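# Hold a cable reel aloft with its cable end pinned

## Task

With one gripper closed on the reel, pin the cable under one of that gripper's fingers at a spot close to one of the cable's ends. Declare completion only while that single grip keeps the reel steady and well above the table, the other arm is away from both reel and cable with nothing in its gripper, and any contact it has with the holding arm is no more than light.

## Robot and tools

Robot: two arms, left_arm and right_arm, each ending in a parallel gripper. The names are labels only and do not match sides of a camera picture. Each gripper's fingers extend along its own +z axis and close toward each other along its y axis. The reported hand point sits between the finger pads, roughly 1 cm back from the tips.

Frames: state lines give each gripper's end_effector_position (metres) and end_effector_quat_wxyz in a shared scene frame. Its origin lies on the table surface midway between the arms; +z is up, +x reaches out across the table, and left_arm sits toward +y. Reported positions can be slightly wrong, more so when an arm is stretched far.

A row is always 14 numbers, each between -1 and 1, covering both arms even if one stays still: dx, dy, dz, rx, ry, rz, opening for left_arm, followed by the same seven for right_arm. The first six of each arm are an offset, not a pose: they are measured in that gripper's own axes, starting from its pose in the most recent result that showed it (before any such result in the scene, and for second or later calls within one reply, from where the robot is when the action begins). A value of 1.0 equals 0.6 m or 180 degrees; rx, ry, rz form a single rotation vector. The opening is absolute: +1 is fully open (0.094 m), -1 closed.

Tools:
- execute_actions {actions, pictures}. actions holds at most one item. An empty list just returns the state. An item {rows, steps} plays up to 15 control steps of 1/30 s (default 15); each row drives one step and the final row repeats to fill the count. Every row is measured from the same starting pose, not from the row before. An item with only {steps} (up to 300) is a wait counted from the previous result. pictures (true/false) chooses whether camera images come back; by default they do. A refused call moves nothing.
- move {target, speed}. target is one 14-number row as above (offsets from the last shown pose). Both grippers travel in straight lines, finishing together in 0.5 to 10 s; longer paths are cut off at 10 s. speed is the path top speed in m/s, 0.002 to 0.5, default 0.25; turning is capped at twice that in rad/s. Openings are sent when the move starts. Paths ignore obstacles and the other arm, grippers lag and may overshoot speed, especially near full reach. Faster contact and aiming deeper past contact both push harder.
- wait {seconds}: 0 to 10 s with no new command.
- zoom_image {camera, region}: enlarges region [x0, y0, x1, y1] in pixels (origin top-left, at most 504 by 504) of the latest picture from cam_high, cam_low, cam_left_wrist or cam_right_wrist (each 504x504).
- finished_scene {scene}: ends the current scene, given its number; irreversible, and its result reports success.

Control behaviour: each step, the commanded pose is clipped to within 70 mm and 16 degrees of the measured one, then joints follow by damped inverse kinematics, favouring position over orientation. After an action the arm only continues to its last clipped pose, so a far target may need several actions; read the result and send the remainder. Arms tend to finish a centimetre or more low, and repeated zero offsets can let them sag. To keep an arm in place, send in a reply's first call the offset back to its desired pose, then zeros in later calls, aiming higher if it still droops. Zeros are not a pause: they pull the arm back to the reference pose. Joint ranges (rad), base to gripper: waist -2.880 to 2.880, shoulder 0.000 to 3.142, elbow 0.000 to 3.019, wrist pitch -1.693 to 1.571, wrist yaw -1.571 to 1.571, wrist roll -2.094 to 2.094; elbows never fully straighten.

Result lines: the state line `left_arm: …` | `right_arm: …`; grip_measured, the finger opening on the command scale (last value in Joint positions is metres; each gripper may read up to about 1 mm off, consistently); Hand target, the pose the controller is now driving toward; HELD marks steps where a clearance check withheld part of a row; a pose unreachable line names an arm whose command was altered or blocked. A move adds a move: line with its ending (done, off_target, moving, held, fault) and limits (paced = pose clipped; held = steps blocked, after which the arm may jump fast), plus each gripper's distance to its target. FAULT stops an arm; MOTOR HOT appears from 85 °C, and at 100 °C an OVER-TEMPERATURE FAULT releases the arm and gripper so it drops. Holding loads heats motors, even while idle.

Gripping: command an opening below grip_measured to hold; around 0.03 below is firm, smaller differences are gentler. Pads exert roughly 50 to 62 N, less on thin parts under about 2 mm, with a brief spike on first touch.

Avoid: knocking anything off the table (fails the task), arms colliding or pushing each other hard (can end the scene), dropping or slamming objects, and hard pushes. Loose objects may occasionally be nudged by an outside disturbance.

Each tool is called after ">>>" in YAML: its name, and indented under it one key for each argument.

## Session

>>> execute_actions:
  actions: []

Scene clock: 0.00 s of 4800.00 s.
left_arm: end_effector_position=(+0.3321, +0.2147, +0.3427) grip_measured=+1.000 end_effector_quat_wxyz=(+0.216, -0.450, +0.863, +0.080) | right_arm: end_effector_position=(+0.2592, -0.3493, +0.0939) grip_measured=+1.000 end_effector_quat_wxyz=(+0.029, -0.127, +0.986, -0.100)
Joint positions: left_arm=[-0.265  1.006  1.223 -1.61  -0.432 -1.291  0.094] | right_arm=[ 0.239  1.118  0.672 -1.072  0.203 -0.099  0.094]
Joint velocities: left_arm=[ 0.005 -0.005  0.017 -0.002 -0.007 -0.037  0.   ] | right_arm=[ 0.005 -0.005  0.002  0.002  0.022  0.022  0.   ]
Motor temperatures (°C, as the motors report them): left_arm=[23 25 37 26 23 26] | right_arm=[24 29 32 26 26 25]
Hand target (left_arm): +0.336, +0.213, +0.352; +0.224, -0.452, +0.860, +0.071
Hand target (right_arm): +0.268, -0.348, +0.101; +0.039, -0.126, +0.986, -0.100

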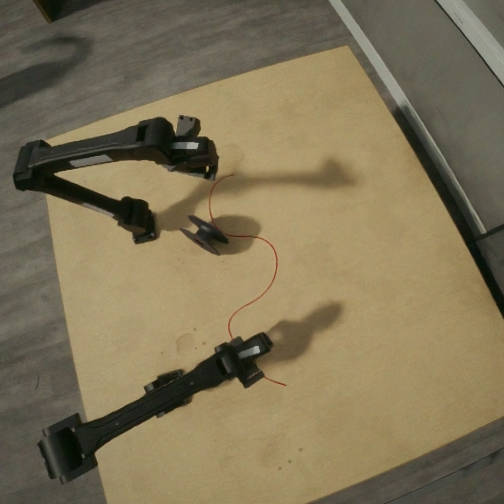

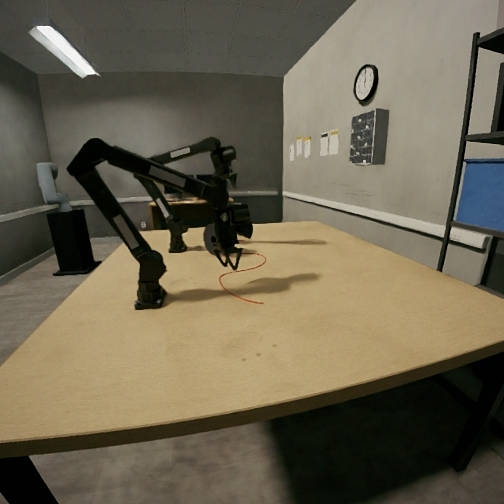

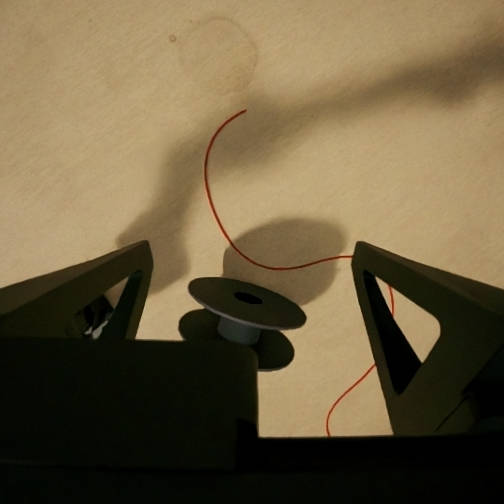

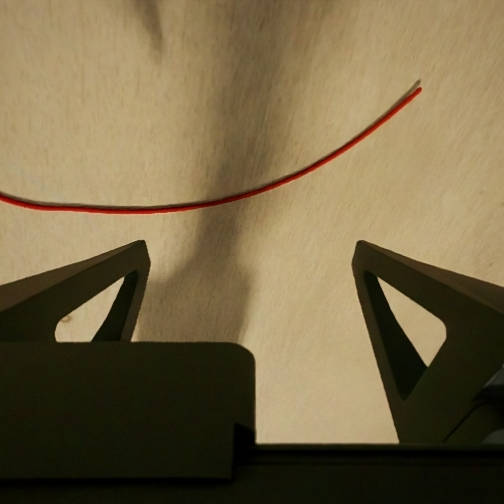

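>>> move:
  target: [0.145, -0.093, 0.068, 0.134, 0.113, 0.621, -0.15, -0.13, -0.057, 0.09, 0, 0, 0.3, -0.15]
  speed: 0.2

Scene clock: 41.43 s of 4800.00 s.
left_arm: end_effector_position=(+0.3363, +0.1381, +0.2564) grip_measured=-0.148 end_effector_quat_wxyz=(-0.016, +0.485, +0.874, +0.001) | right_arm: end_effector_position=(+0.3221, -0.3703, +0.0447) grip_measured=-0.148 end_effector_quat_wxyz=(+0.049, +0.322, +0.942, -0.086)
Joint positions: left_arm=[-0.263  1.2    1.185 -1.587 -0.007  0.648  0.04 ] | right_arm=[ 0.143  1.402  0.762 -0.906  0.196  0.724  0.04 ]
Joint velocities: left_arm=[-0.005  0.005  0.007 -0.007 -0.007  0.022  0.001] | right_arm=[-0.005 -0.015 -0.017  0.007  0.022  0.051  0.   ]
Motor temperatures (°C, as the motors report them): left_arm=[23 25 45 27 24 26] | right_arm=[24 29 39 26 26 25]
Hand target (left_arm): +0.345, +0.131, +0.272; -0.001, +0.493, +0.870, +0.000
Hand target (right_arm): +0.347, -0.371, +0.054; +0.071, +0.334, +0.937, -0.074
Off the commanded pose (left_arm): 0.019 m, 2 deg.
Off the commanded pose (right_arm): 0.026 m, 3 deg.
After step 180, 29.87 s passed at rest.
move: off_target (left_arm, right_arm)

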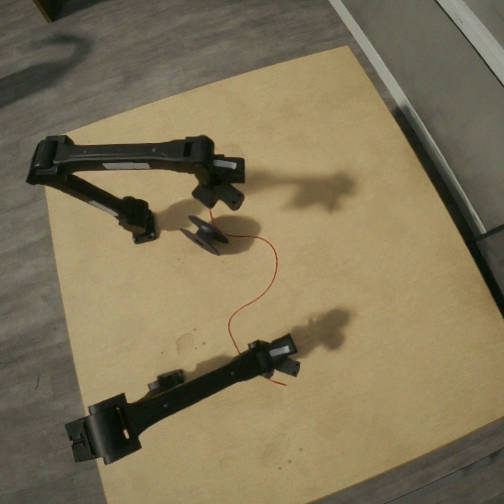

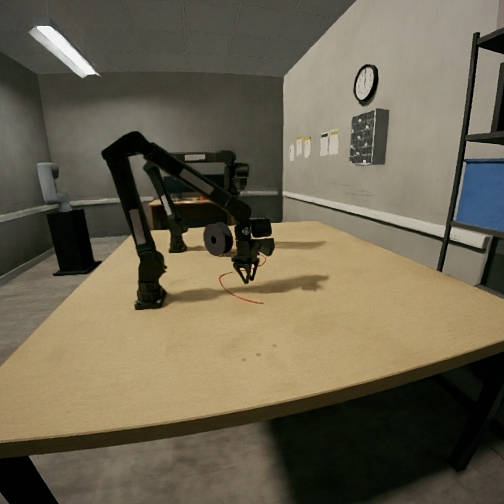

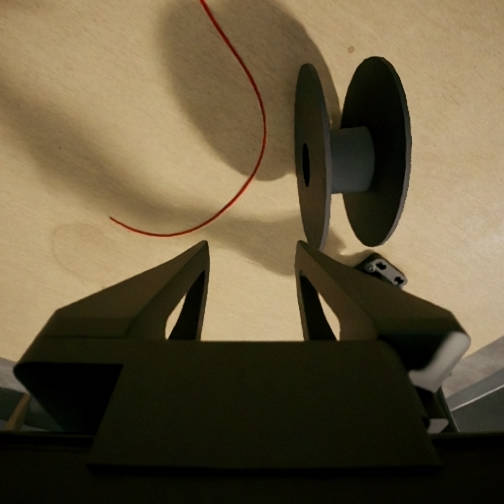

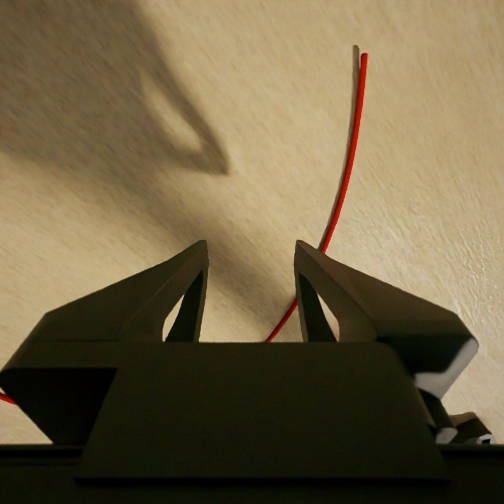

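>>> execute_actions:
  actions: []

Scene clock: 60.77 s of 4800.00 s.
left_arm: end_effector_position=(+0.3363, +0.1381, +0.2564) grip_measured=-0.148 end_effector_quat_wxyz=(-0.016, +0.486, +0.874, +0.001) | right_arm: end_effector_position=(+0.3221, -0.3703, +0.0447) grip_measured=-0.148 end_effector_quat_wxyz=(+0.049, +0.323, +0.941, -0.086)
Joint positions: left_arm=[-0.263  1.2    1.185 -1.587 -0.007  0.651  0.04 ] | right_arm=[ 0.143  1.402  0.762 -0.906  0.196  0.726  0.04 ]
Joint velocities: left_arm=[ 0.005 -0.015 -0.002 -0.012  0.007  0.051 -0.   ] | right_arm=[ 0.015 -0.015 -0.027 -0.012  0.081 -0.007  0.002]
Motor temperatures (°C, as the motors report them): left_arm=[23 25 49 26 24 26] | right_arm=[24 29 41 26 26 25]
Hand target (left_arm): +0.345, +0.131, +0.272; -0.001, +0.493, +0.870, +0.001
Hand target (right_arm): +0.347, -0.371, +0.054; +0.071, +0.334, +0.937, -0.074
Off the commanded pose (left_arm): 0.019 m, 2 deg.
Off the commanded pose (right_arm): 0.026 m, 3 deg.
Steps of this call (steps 1 to 180: nothing new was sent; then 13.33 s passed at rest). Readings (end_effector_position):
1: left_arm (+0.3363, +0.1381, +0.2564) | right_arm (+0.3221, -0.3703, +0.0447)
2: left_arm (+0.3363, +0.1381, +0.2564) | right_arm (+0.3221, -0.3703, +0.0447)
4: left_arm (+0.3363, +0.1381, +0.2564) | right_arm (+0.3221, -0.3703, +0.0447)
8: left_arm (+0.3363, +0.1381, +0.2564) | right_arm (+0.3221, -0.3703, +0.0447)
180: the state above

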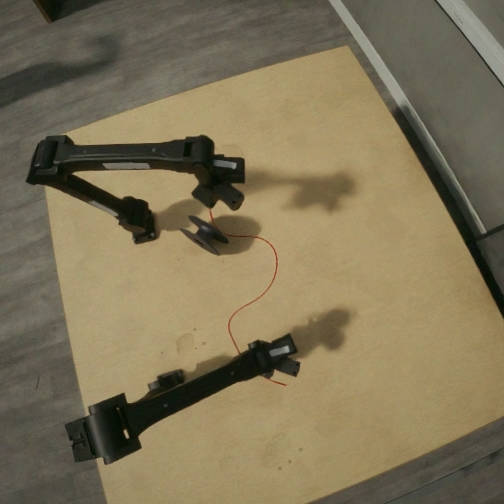

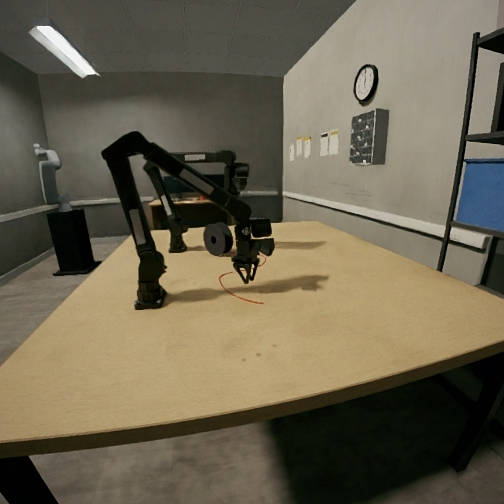

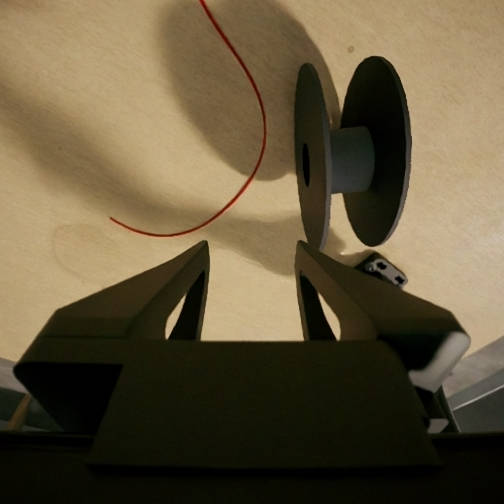

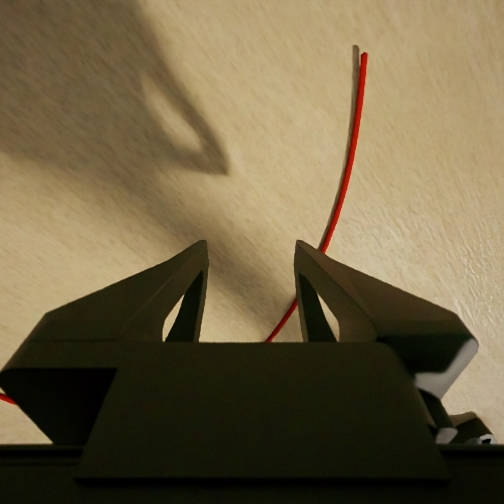

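>>> move:
  target: [-0.2,-0.08,-0.02,0,0,0,-0.15, -0.07,-0.06,-0.02,0,0,0,-0.15]

Scene clock: 66.97 s of 4800.00 s.
left_arm: end_effector_position=(+0.3473, +0.0189, +0.2485) grip_measured=-0.148 end_effector_quat_wxyz=(-0.036, +0.491, +0.870, +0.006) | right_arm: end_effector_position=(+0.3143, -0.4181, +0.0500) grip_measured=-0.148 end_effector_quat_wxyz=(+0.033, +0.327, +0.940, -0.089)
Joint positions: left_arm=[-0.54   1.405  1.349 -1.588 -0.002  0.385  0.04 ] | right_arm=[-0.002  1.389  0.767 -0.93   0.19   0.589  0.04 ]
Joint velocities: left_arm=[ 0.005 -0.015 -0.007 -0.007  0.022 -0.007 -0.   ] | right_arm=[-0.015 -0.005  0.002  0.007 -0.051 -0.066 -0.001]
Motor temperatures (°C, as the motors report them): left_arm=[23 25 50 26 24 26] | right_arm=[24 29 41 26 26 25]
Hand target (left_arm): +0.358, +0.012, +0.267; -0.015, +0.486, +0.874, +0.003
Hand target (right_arm): +0.332, -0.420, +0.067; +0.049, +0.323, +0.941, -0.083
Off the commanded pose (left_arm): 0.022 m, 2 deg.
Off the commanded pose (right_arm): 0.025 m, 2 deg.
move: off_target (left_arm, right_arm)

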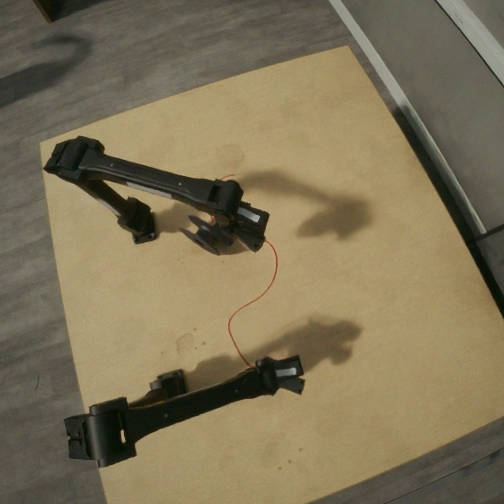

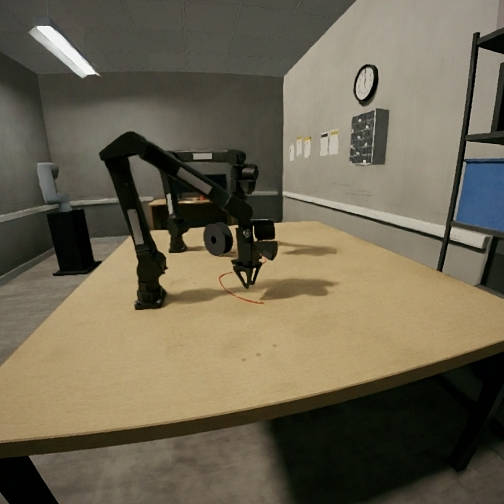

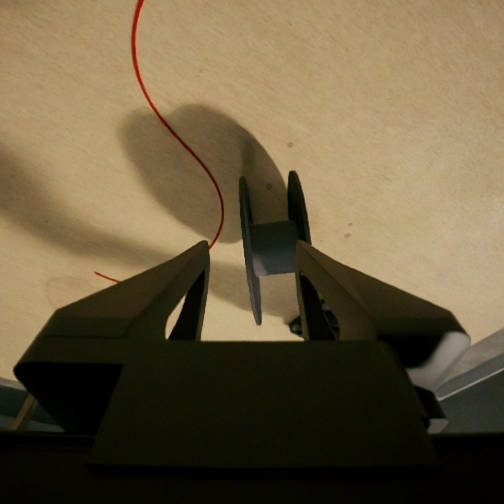

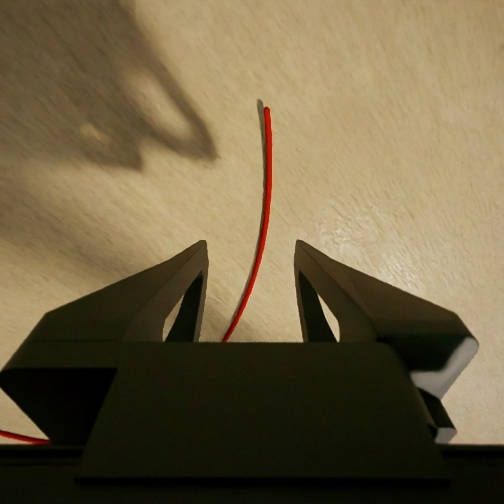

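>>> move:
  target: [-0.07,0,0.1,0,0,0,-0.15, 0,0,0.045,-0.047,0.039,0,-0.15]
  speed: 0.15

Scene clock: 83.13 s of 4800.00 s.
left_arm: end_effector_position=(+0.3675, -0.0122, +0.1908) grip_measured=-0.148 end_effector_quat_wxyz=(-0.035, +0.492, +0.870, +0.007) | right_arm: end_effector_position=(+0.3157, -0.4215, +0.0311) grip_measured=-0.148 end_effector_quat_wxyz=(+0.001, +0.334, +0.943, +0.000)
Joint positions: left_arm=[-0.57   1.514  1.312 -1.441 -0.002  0.356  0.04 ] | right_arm=[-0.108  1.439  0.767 -0.897 -0.     0.497  0.04 ]
Joint velocities: left_arm=[-0.015 -0.005 -0.007  0.012 -0.037 -0.022  0.001] | right_arm=[-0.005 -0.005  0.002  0.002  0.037  0.007 -0.   ]
Motor temperatures (°C, as the motors report them): left_arm=[23 26 51 26 23 26] | right_arm=[24 29 41 26 25 25]
Hand target (left_arm): +0.366, -0.015, +0.186; -0.036, +0.491, +0.870, +0.006
Hand target (right_arm): +0.315, -0.422, +0.024; -0.001, +0.328, +0.945, +0.002
Off the commanded pose (left_arm): 0.006 m, 0 deg.
Off the commanded pose (right_arm): 0.008 m, 1 deg.
After step 180, 9.17 s passed at rest.
move: done

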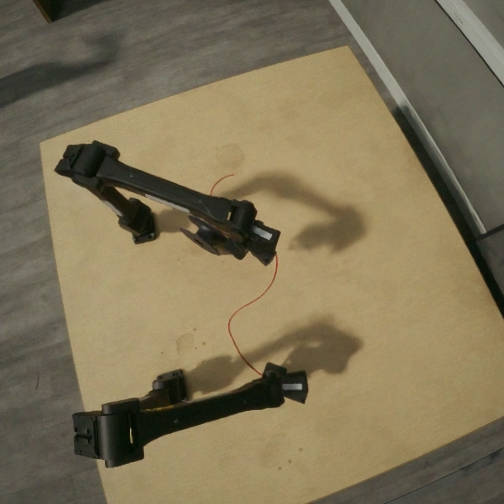

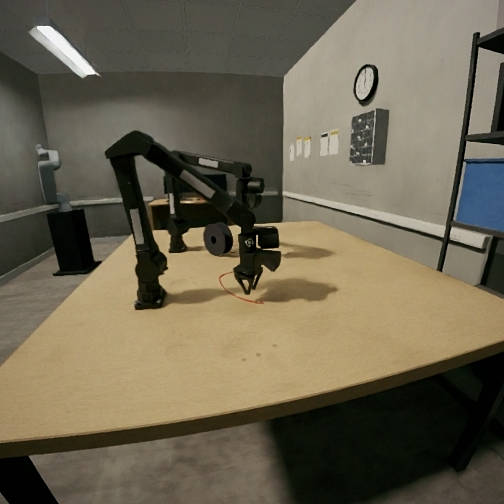

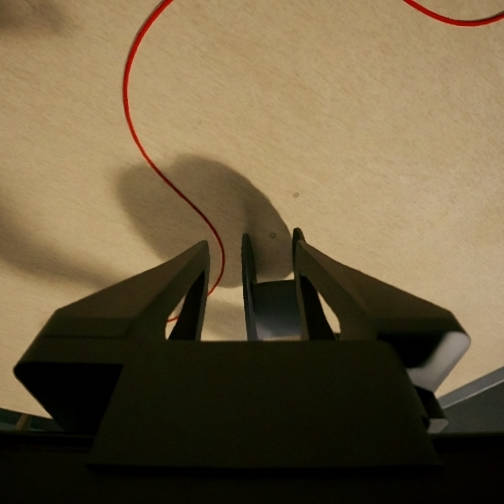

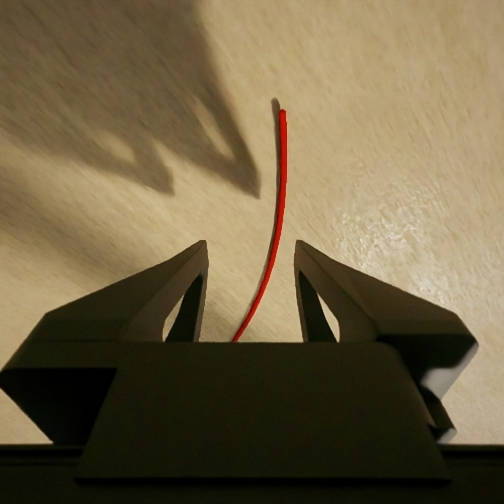

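>>> move:
  target: [0,0.015,0.0,0,0,0,-0.3, 0,-0.01,0.036,0,0,0,-0.15]
  speed: 0.1

>>> move:
  target: [0,0,0.095,0,0,0,-0.3, 0,0,0,0,0,0,-0.15]
  speed: 0.1

Scene clock: 92.37 s of 4800.00 s.
left_arm: end_effector_position=(+0.3708, -0.0080, +0.1908) grip_measured=-0.298 end_effector_quat_wxyz=(-0.035, +0.491, +0.870, +0.006) | right_arm: end_effector_position=(+0.3131, -0.4239, +0.0164) grip_measured=-0.148 end_effector_quat_wxyz=(+0.002, +0.336, +0.942, +0.000)
Joint positions: left_arm=[-0.558  1.514  1.312 -1.441 -0.002  0.367  0.033] | right_arm=[-0.116  1.463  0.743 -0.846 -0.     0.494  0.04 ]
Joint velocities: left_arm=[-0.005 -0.005 -0.002 -0.002 -0.081  0.022  0.001] | right_arm=[ 0.005 -0.005  0.002 -0.007 -0.051 -0.022  0.   ]
Motor temperatures (°C, as the motors report them): left_arm=[23 26 48 26 23 26] | right_arm=[24 29 39 26 25 25]
Hand target (left_arm): +0.375, -0.008, +0.191; -0.035, +0.492, +0.870, +0.007
Hand target (right_arm): +0.312, -0.426, +0.010; +0.001, +0.334, +0.943, +0.000
Off the commanded pose (left_arm): 0.004 m, 0 deg.
Off the commanded pose (right_arm): 0.007 m, 0 deg.
After step 180, 2.43 s passed at rest.
move: done

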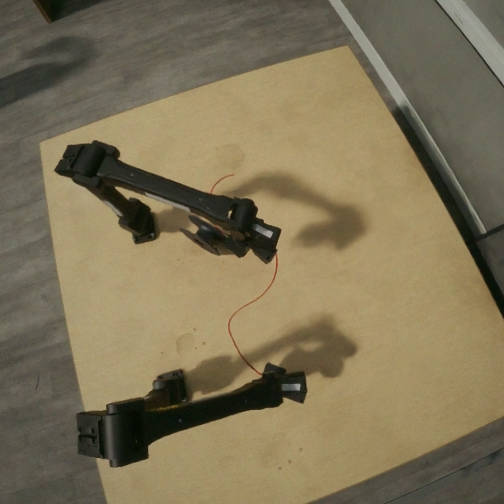

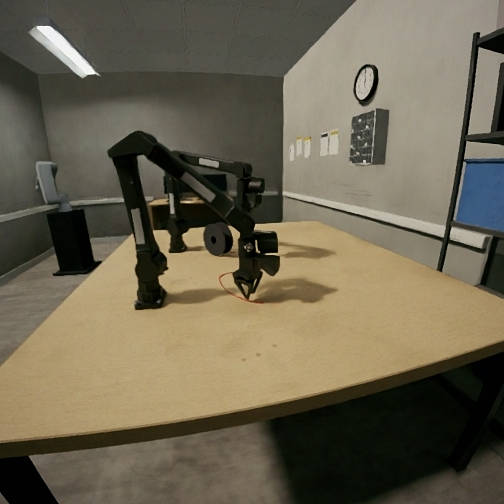

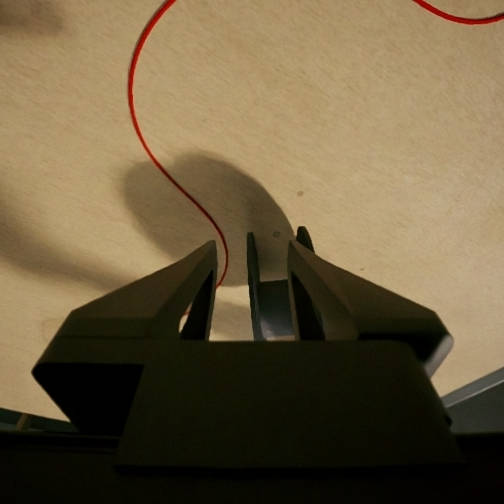

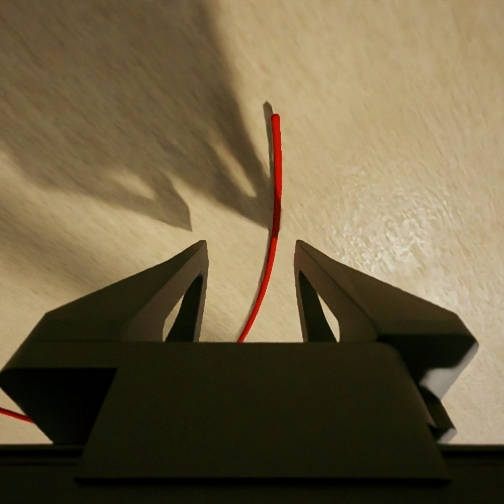

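Scene clock: 93.33 s of 4800.00 s.
left_arm: end_effector_position=(+0.3684, -0.0061, +0.1404) grip_measured=-0.298 end_effector_quat_wxyz=(-0.032, +0.491, +0.871, +0.006) | right_arm: end_effector_position=(+0.3131, -0.4239, +0.0164) grip_measured=-0.148 end_effector_quat_wxyz=(+0.002, +0.336, +0.942, +0.000)
Joint positions: left_arm=[-0.558  1.537  1.202 -1.301 -0.002  0.367  0.033] | right_arm=[-0.116  1.463  0.743 -0.846 -0.     0.494  0.04 ]
Joint velocities: left_arm=[ 0.005 -0.015 -0.007 -0.002  0.037  0.037 -0.001] | right_arm=[ 0.005 -0.005 -0.007 -0.012 -0.066  0.007 -0.001]
Motor temperatures (°C, as the motors report them): left_arm=[23 26 48 26 23 26] | right_arm=[24 29 39 26 25 25]
Hand target (left_arm): +0.368, -0.006, +0.134; -0.035, +0.491, +0.870, +0.006
Hand target (right_arm): +0.313, -0.424, +0.016; +0.002, +0.336, +0.942, +0.000
Off the commanded pose (left_arm): 0.007 m, 0 deg.
Off the commanded pose (right_arm): 0.000 m, 0 deg.
move: done

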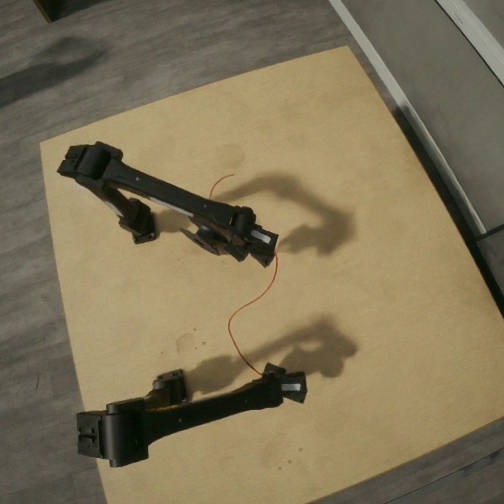

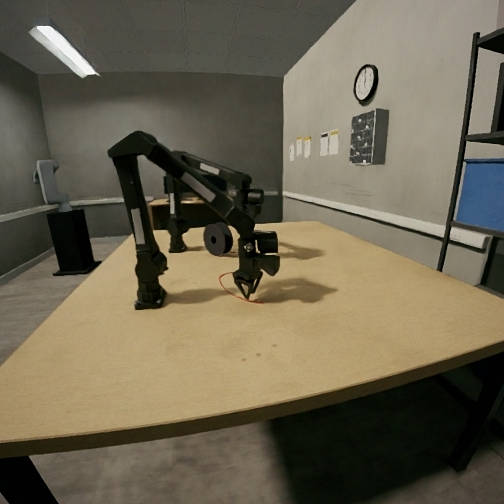

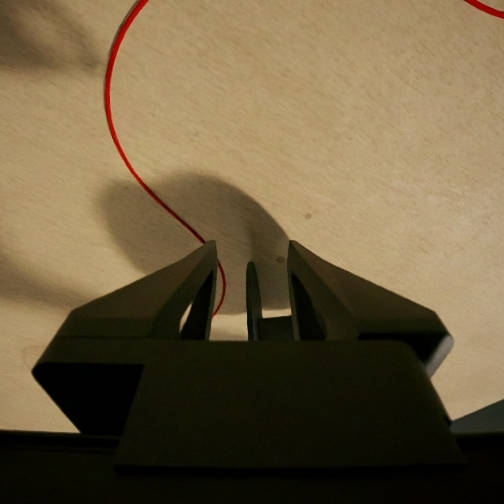

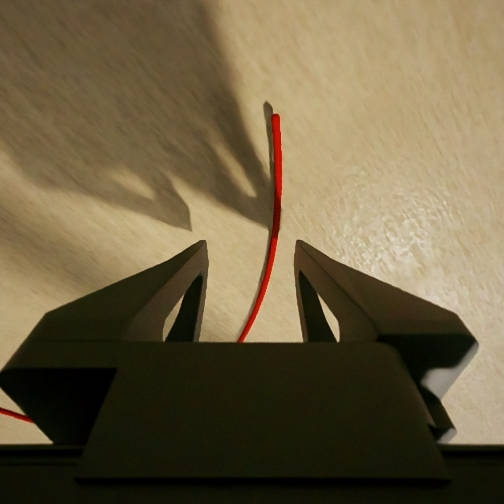

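>>> move:
  target: [0.08,0,0,0,0,0,-0.3, 0,0,0.025,0,0,0,-0.15]
  speed: 0.08

Scene clock: 109.30 s of 4800.00 s.
left_arm: end_effector_position=(+0.3443, +0.0311, +0.1443) grip_measured=-0.298 end_effector_quat_wxyz=(-0.032, +0.490, +0.871, +0.005) | right_arm: end_effector_position=(+0.3142, -0.4241, +0.0090) grip_measured=-0.148 end_effector_quat_wxyz=(+0.004, +0.336, +0.942, +0.001)
Joint positions: left_arm=[-0.519  1.428  1.093 -1.301 -0.002  0.403  0.033] | right_arm=[-0.116  1.48   0.735 -0.818 -0.     0.494  0.04 ]
Joint velocities: left_arm=[-0.005  0.005  0.007  0.002 -0.022 -0.022  0.   ] | right_arm=[-0.005 -0.005  0.007  0.012  0.037  0.007  0.001]
Motor temperatures (°C, as the motors report them): left_arm=[23 27 45 26 23 26] | right_arm=[24 29 38 26 25 25]
Hand target (left_arm): +0.344, +0.035, +0.142; -0.032, +0.491, +0.871, +0.006
Hand target (right_arm): +0.313, -0.424, +0.002; +0.002, +0.336, +0.942, +0.000
Off the commanded pose (left_arm): 0.004 m, 0 deg.
Off the commanded pose (right_arm): 0.008 m, 0 deg.
After step 180, 9.03 s passed at rest.
move: done

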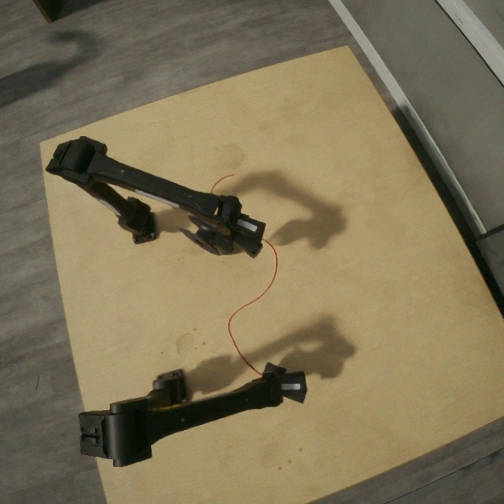

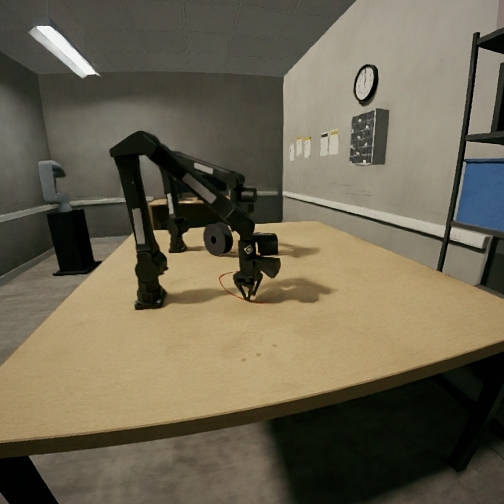

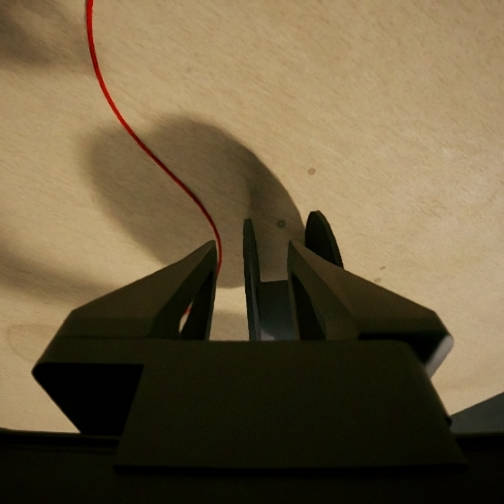

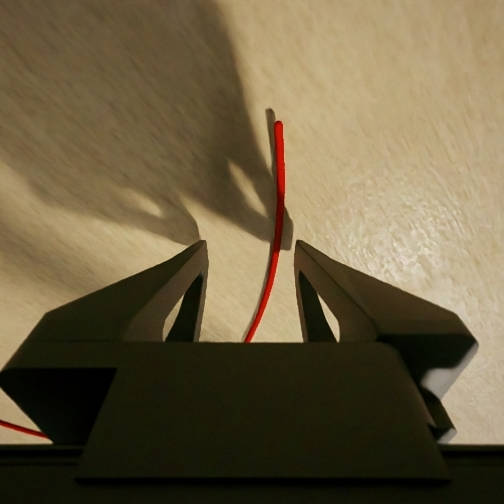

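>>> execute_actions:
  actions:
    - {"rows":[[0,0,0,0,0,0,-1,0,0,0,0,0,0,-1]],"steps":15}
  pictures: false

>>> execute_actions:
  actions:
    - {"steps":20}
  pictures: false

Scene clock: 113.77 s of 4800.00 s.
left_arm: end_effector_position=(+0.3443, +0.0311, +0.1443) grip_measured=-0.997 end_effector_quat_wxyz=(-0.032, +0.491, +0.871, +0.005) | right_arm: end_effector_position=(+0.3142, -0.4241, +0.0090) grip_measured=-0.990 end_effector_quat_wxyz=(+0.004, +0.336, +0.942, +0.001)
Joint positions: left_arm=[-0.519  1.428  1.093 -1.301 -0.002  0.405  0.   ] | right_arm=[-0.116  1.48   0.735 -0.818 -0.     0.494  0.   ]
Joint velocities: left_arm=[ 0.005 -0.005 -0.007 -0.007 -0.081 -0.037  0.001] | right_arm=[-0.005  0.005  0.012 -0.002  0.007 -0.037  0.   ]
Motor temperatures (°C, as the motors report them): left_arm=[23 27 45 26 23 26] | right_arm=[24 29 37 26 25 25]
Hand target (left_arm): +0.344, +0.031, +0.144; -0.032, +0.490, +0.871, +0.005
Hand target (right_arm): +0.314, -0.424, +0.009; +0.004, +0.336, +0.942, +0.001
Off the commanded pose (left_arm): 0.000 m, 0 deg.
Off the commanded pose (right_arm): 0.000 m, 0 deg.
Steps of this call (steps 1 to 119: nothing new was sent; steps 120 to 134: all 15 steps of this action). Readings (end_effector_position):
120: left_arm (+0.3443, +0.0311, +0.1443) | right_arm (+0.3142, -0.4241, +0.0090)
121: left_arm (+0.3443, +0.0311, +0.1443) | right_arm (+0.3142, -0.4241, +0.0090)
123: left_arm (+0.3443, +0.0311, +0.1443) | right_arm (+0.3142, -0.4241, +0.0090)
127: left_arm (+0.3443, +0.0311, +0.1443) | right_arm (+0.3142, -0.4241, +0.0090)
134: the state above

Scene clock: 114.43 s of 4800.00 s.
left_arm: end_effector_position=(+0.3443, +0.0311, +0.1443) grip_measured=-0.997 end_effector_quat_wxyz=(-0.032, +0.491, +0.871, +0.005) | right_arm: end_effector_position=(+0.3142, -0.4241, +0.0090) grip_measured=-0.990 end_effector_quat_wxyz=(+0.004, +0.336, +0.942, +0.001)
Joint positions: left_arm=[-0.519  1.428  1.093 -1.301 -0.002  0.405  0.   ] | right_arm=[-0.116  1.48   0.735 -0.818 -0.     0.494  0.   ]
Joint velocities: left_arm=[-0.015 -0.005 -0.022 -0.007 -0.022 -0.037  0.   ] | right_arm=[-0.005 -0.005 -0.017  0.007  0.007  0.022 -0.   ]
Motor temperatures (°C, as the motors report them): left_arm=[23 27 45 26 23 26] | right_arm=[24 29 37 26 25 25]
Hand target (left_arm): +0.344, +0.031, +0.144; -0.032, +0.490, +0.871, +0.005
Hand target (right_arm): +0.314, -0.424, +0.009; +0.004, +0.336, +0.942, +0.001
Off the commanded pose (left_arm): 0.000 m, 0 deg.
Off the commanded pose (right_arm): 0.000 m, 0 deg.
Steps of this call (steps 1 to 20: nothing new was sent). Readings (end_effector_position):
1: left_arm (+0.3443, +0.0311, +0.1443) | right_arm (+0.3142, -0.4241, +0.0090)
2: left_arm (+0.3443, +0.0311, +0.1443) | right_arm (+0.3142, -0.4241, +0.0090)
4: left_arm (+0.3443, +0.0311, +0.1443) | right_arm (+0.3142, -0.4241, +0.0090)
8: left_arm (+0.3443, +0.0311, +0.1443) | right_arm (+0.3142, -0.4241, +0.0090)
20: the state above

>>> move:
  target: [0,0,0,0,0,0,-0.3, 0,0,-0.2,0,0,0,-1]
  speed: 0.2

>>> move:
  target: [0.02,0,0.06,0,0,0,-0.3, 0,0,0,0,0,0,-1]
  speed: 0.08

Scene clock: 120.33 s of 4800.00 s.
left_arm: end_effector_position=(+0.3443, +0.0311, +0.1443) grip_measured=-0.302 end_effector_quat_wxyz=(-0.032, +0.491, +0.871, +0.005) | right_arm: end_effector_position=(+0.3005, -0.4215, +0.1156) grip_measured=-0.990 end_effector_quat_wxyz=(-0.003, +0.336, +0.942, -0.000)
Joint positions: left_arm=[-0.519  1.428  1.093 -1.301 -0.002  0.405  0.033] | right_arm=[-0.116  1.27   0.864 -1.172 -0.     0.494  0.   ]
Joint velocities: left_arm=[-0.005 -0.005  0.027 -0.002 -0.066 -0.051 -0.   ] | right_arm=[-0.005 -0.005  0.012  0.012  0.051  0.037 -0.001]
Motor temperatures (°C, as the motors report them): left_arm=[23 27 45 26 23 26] | right_arm=[24 29 37 26 25 25]
Hand target (left_arm): +0.344, +0.031, +0.144; -0.032, +0.491, +0.871, +0.005
Hand target (right_arm): +0.311, -0.423, +0.128; +0.004, +0.336, +0.942, +0.001
Off the commanded pose (left_arm): 0.000 m, 0 deg.
Off the commanded pose (right_arm): 0.019 m, 1 deg.
move: off_target (right_arm)

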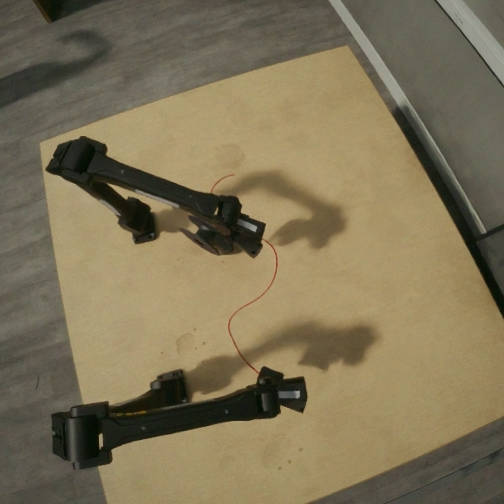

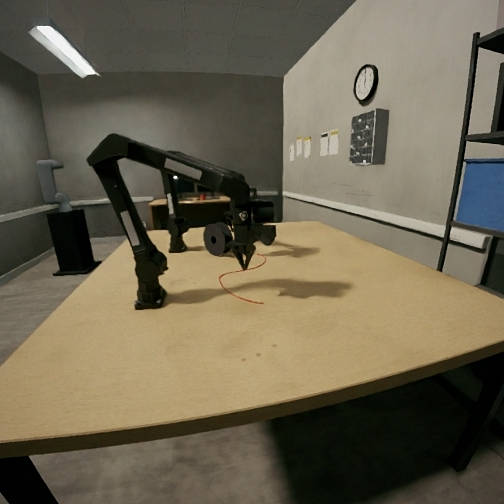

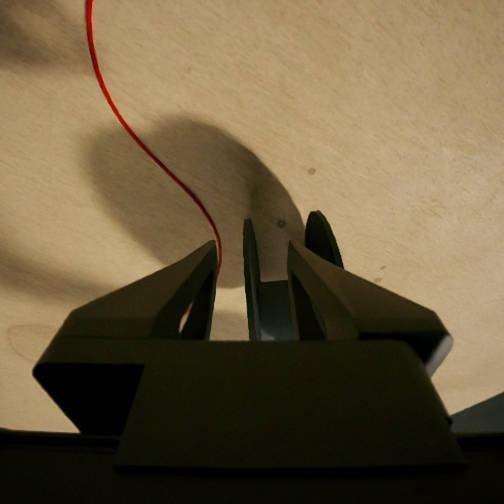

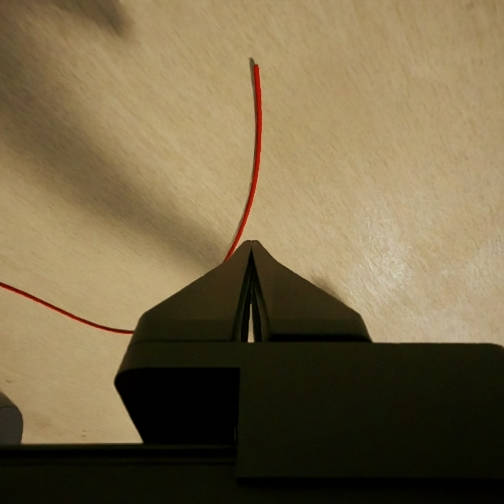

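Scene clock: 121.13 s of 4800.00 s.
left_arm: end_effector_position=(+0.3354, +0.0394, +0.1129) grip_measured=-0.302 end_effector_quat_wxyz=(-0.031, +0.491, +0.871, +0.004) | right_arm: end_effector_position=(+0.3005, -0.4215, +0.1156) grip_measured=-0.990 end_effector_quat_wxyz=(-0.003, +0.336, +0.942, -0.000)
Joint positions: left_arm=[-0.515  1.428  1.005 -1.21  -0.002  0.409  0.033] | right_arm=[-0.116  1.27   0.864 -1.172 -0.     0.494  0.   ]
Joint velocities: left_arm=[-0.005 -0.005 -0.002 -0.002 -0.007  0.037 -0.   ] | right_arm=[-0.005 -0.005 -0.012  0.007  0.037 -0.081  0.   ]
Motor temperatures (°C, as the motors report them): left_arm=[23 27 44 26 23 26] | right_arm=[24 29 37 26 25 25]
Hand target (left_arm): +0.336, +0.042, +0.109; -0.032, +0.491, +0.871, +0.005
Hand target (right_arm): +0.301, -0.421, +0.116; -0.003, +0.336, +0.942, -0.000
Off the commanded pose (left_arm): 0.005 m, 0 deg.
Off the commanded pose (right_arm): 0.000 m, 0 deg.
move: done

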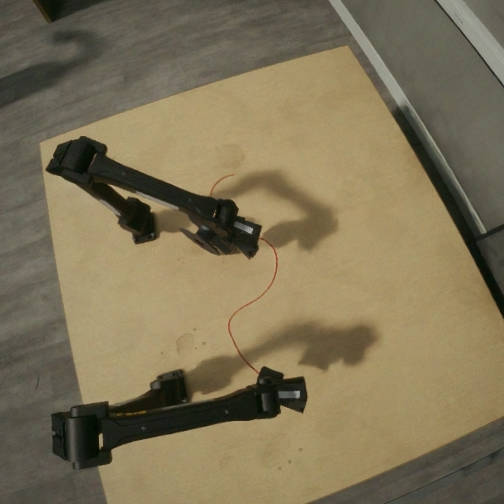

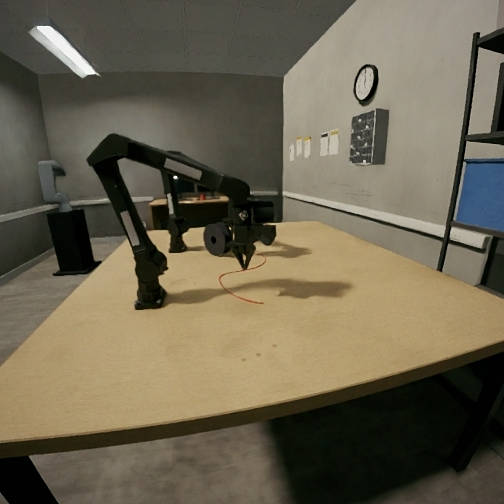

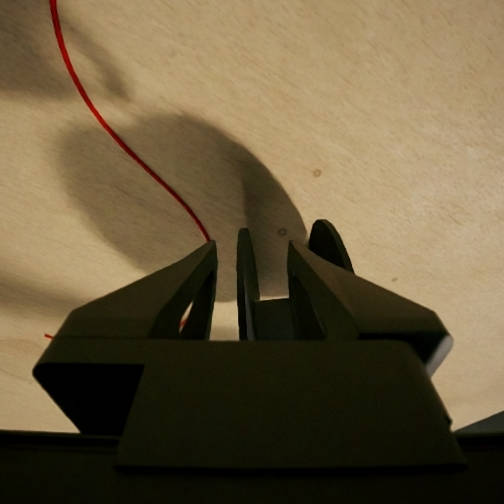

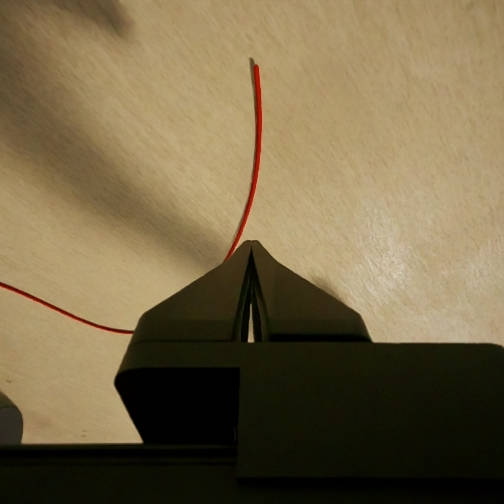

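>>> move:
  target: [0,0,0,0,0,0,-1, -0.02,0.011,0.165,0,0,0,-0.15]
  speed: 0.15

Scene clock: 127.97 s of 4800.00 s.
left_arm: end_effector_position=(+0.3354, +0.0394, +0.1129) grip_measured=-0.997 end_effector_quat_wxyz=(-0.031, +0.491, +0.871, +0.004) | right_arm: end_effector_position=(+0.3132, -0.4239, +0.0216) grip_measured=-0.152 end_effector_quat_wxyz=(-0.007, +0.336, +0.942, -0.001)
Joint positions: left_arm=[-0.515  1.428  1.005 -1.21  -0.002  0.409  0.   ] | right_arm=[-0.116  1.463  0.761 -0.882 -0.     0.494  0.04 ]
Joint velocities: left_arm=[-0.024  0.005 -0.002  0.007 -0.007  0.051 -0.   ] | right_arm=[-0.015 -0.005 -0.007  0.002 -0.037 -0.11  -0.   ]
Motor temperatures (°C, as the motors report them): left_arm=[23 27 44 26 23 26] | right_arm=[24 29 38 26 25 25]
Hand target (left_arm): +0.335, +0.039, +0.113; -0.031, +0.491, +0.871, +0.005
Hand target (right_arm): +0.315, -0.424, +0.018; -0.004, +0.336, +0.942, -0.001
Off the commanded pose (left_arm): 0.000 m, 0 deg.
Off the commanded pose (right_arm): 0.005 m, 0 deg.
move: done

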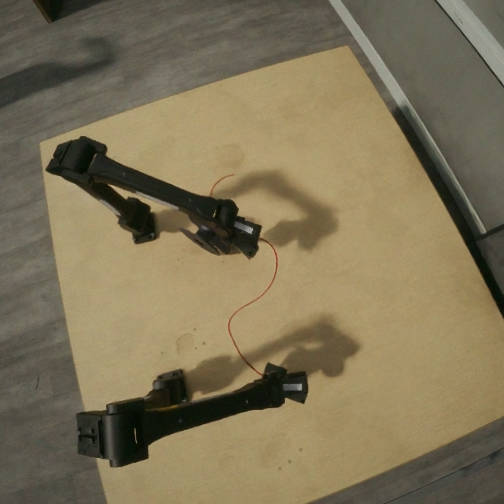

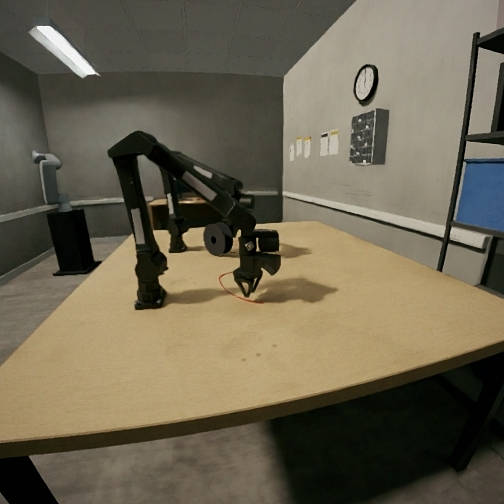

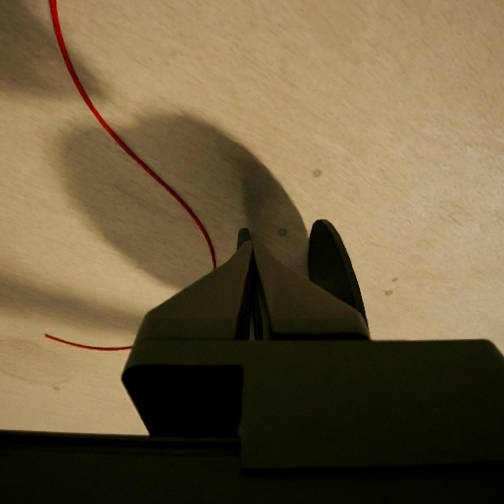

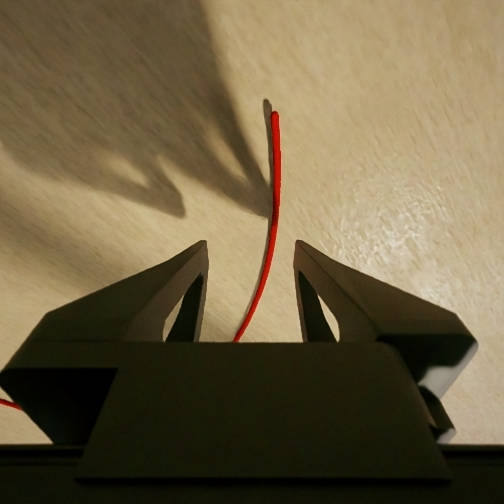

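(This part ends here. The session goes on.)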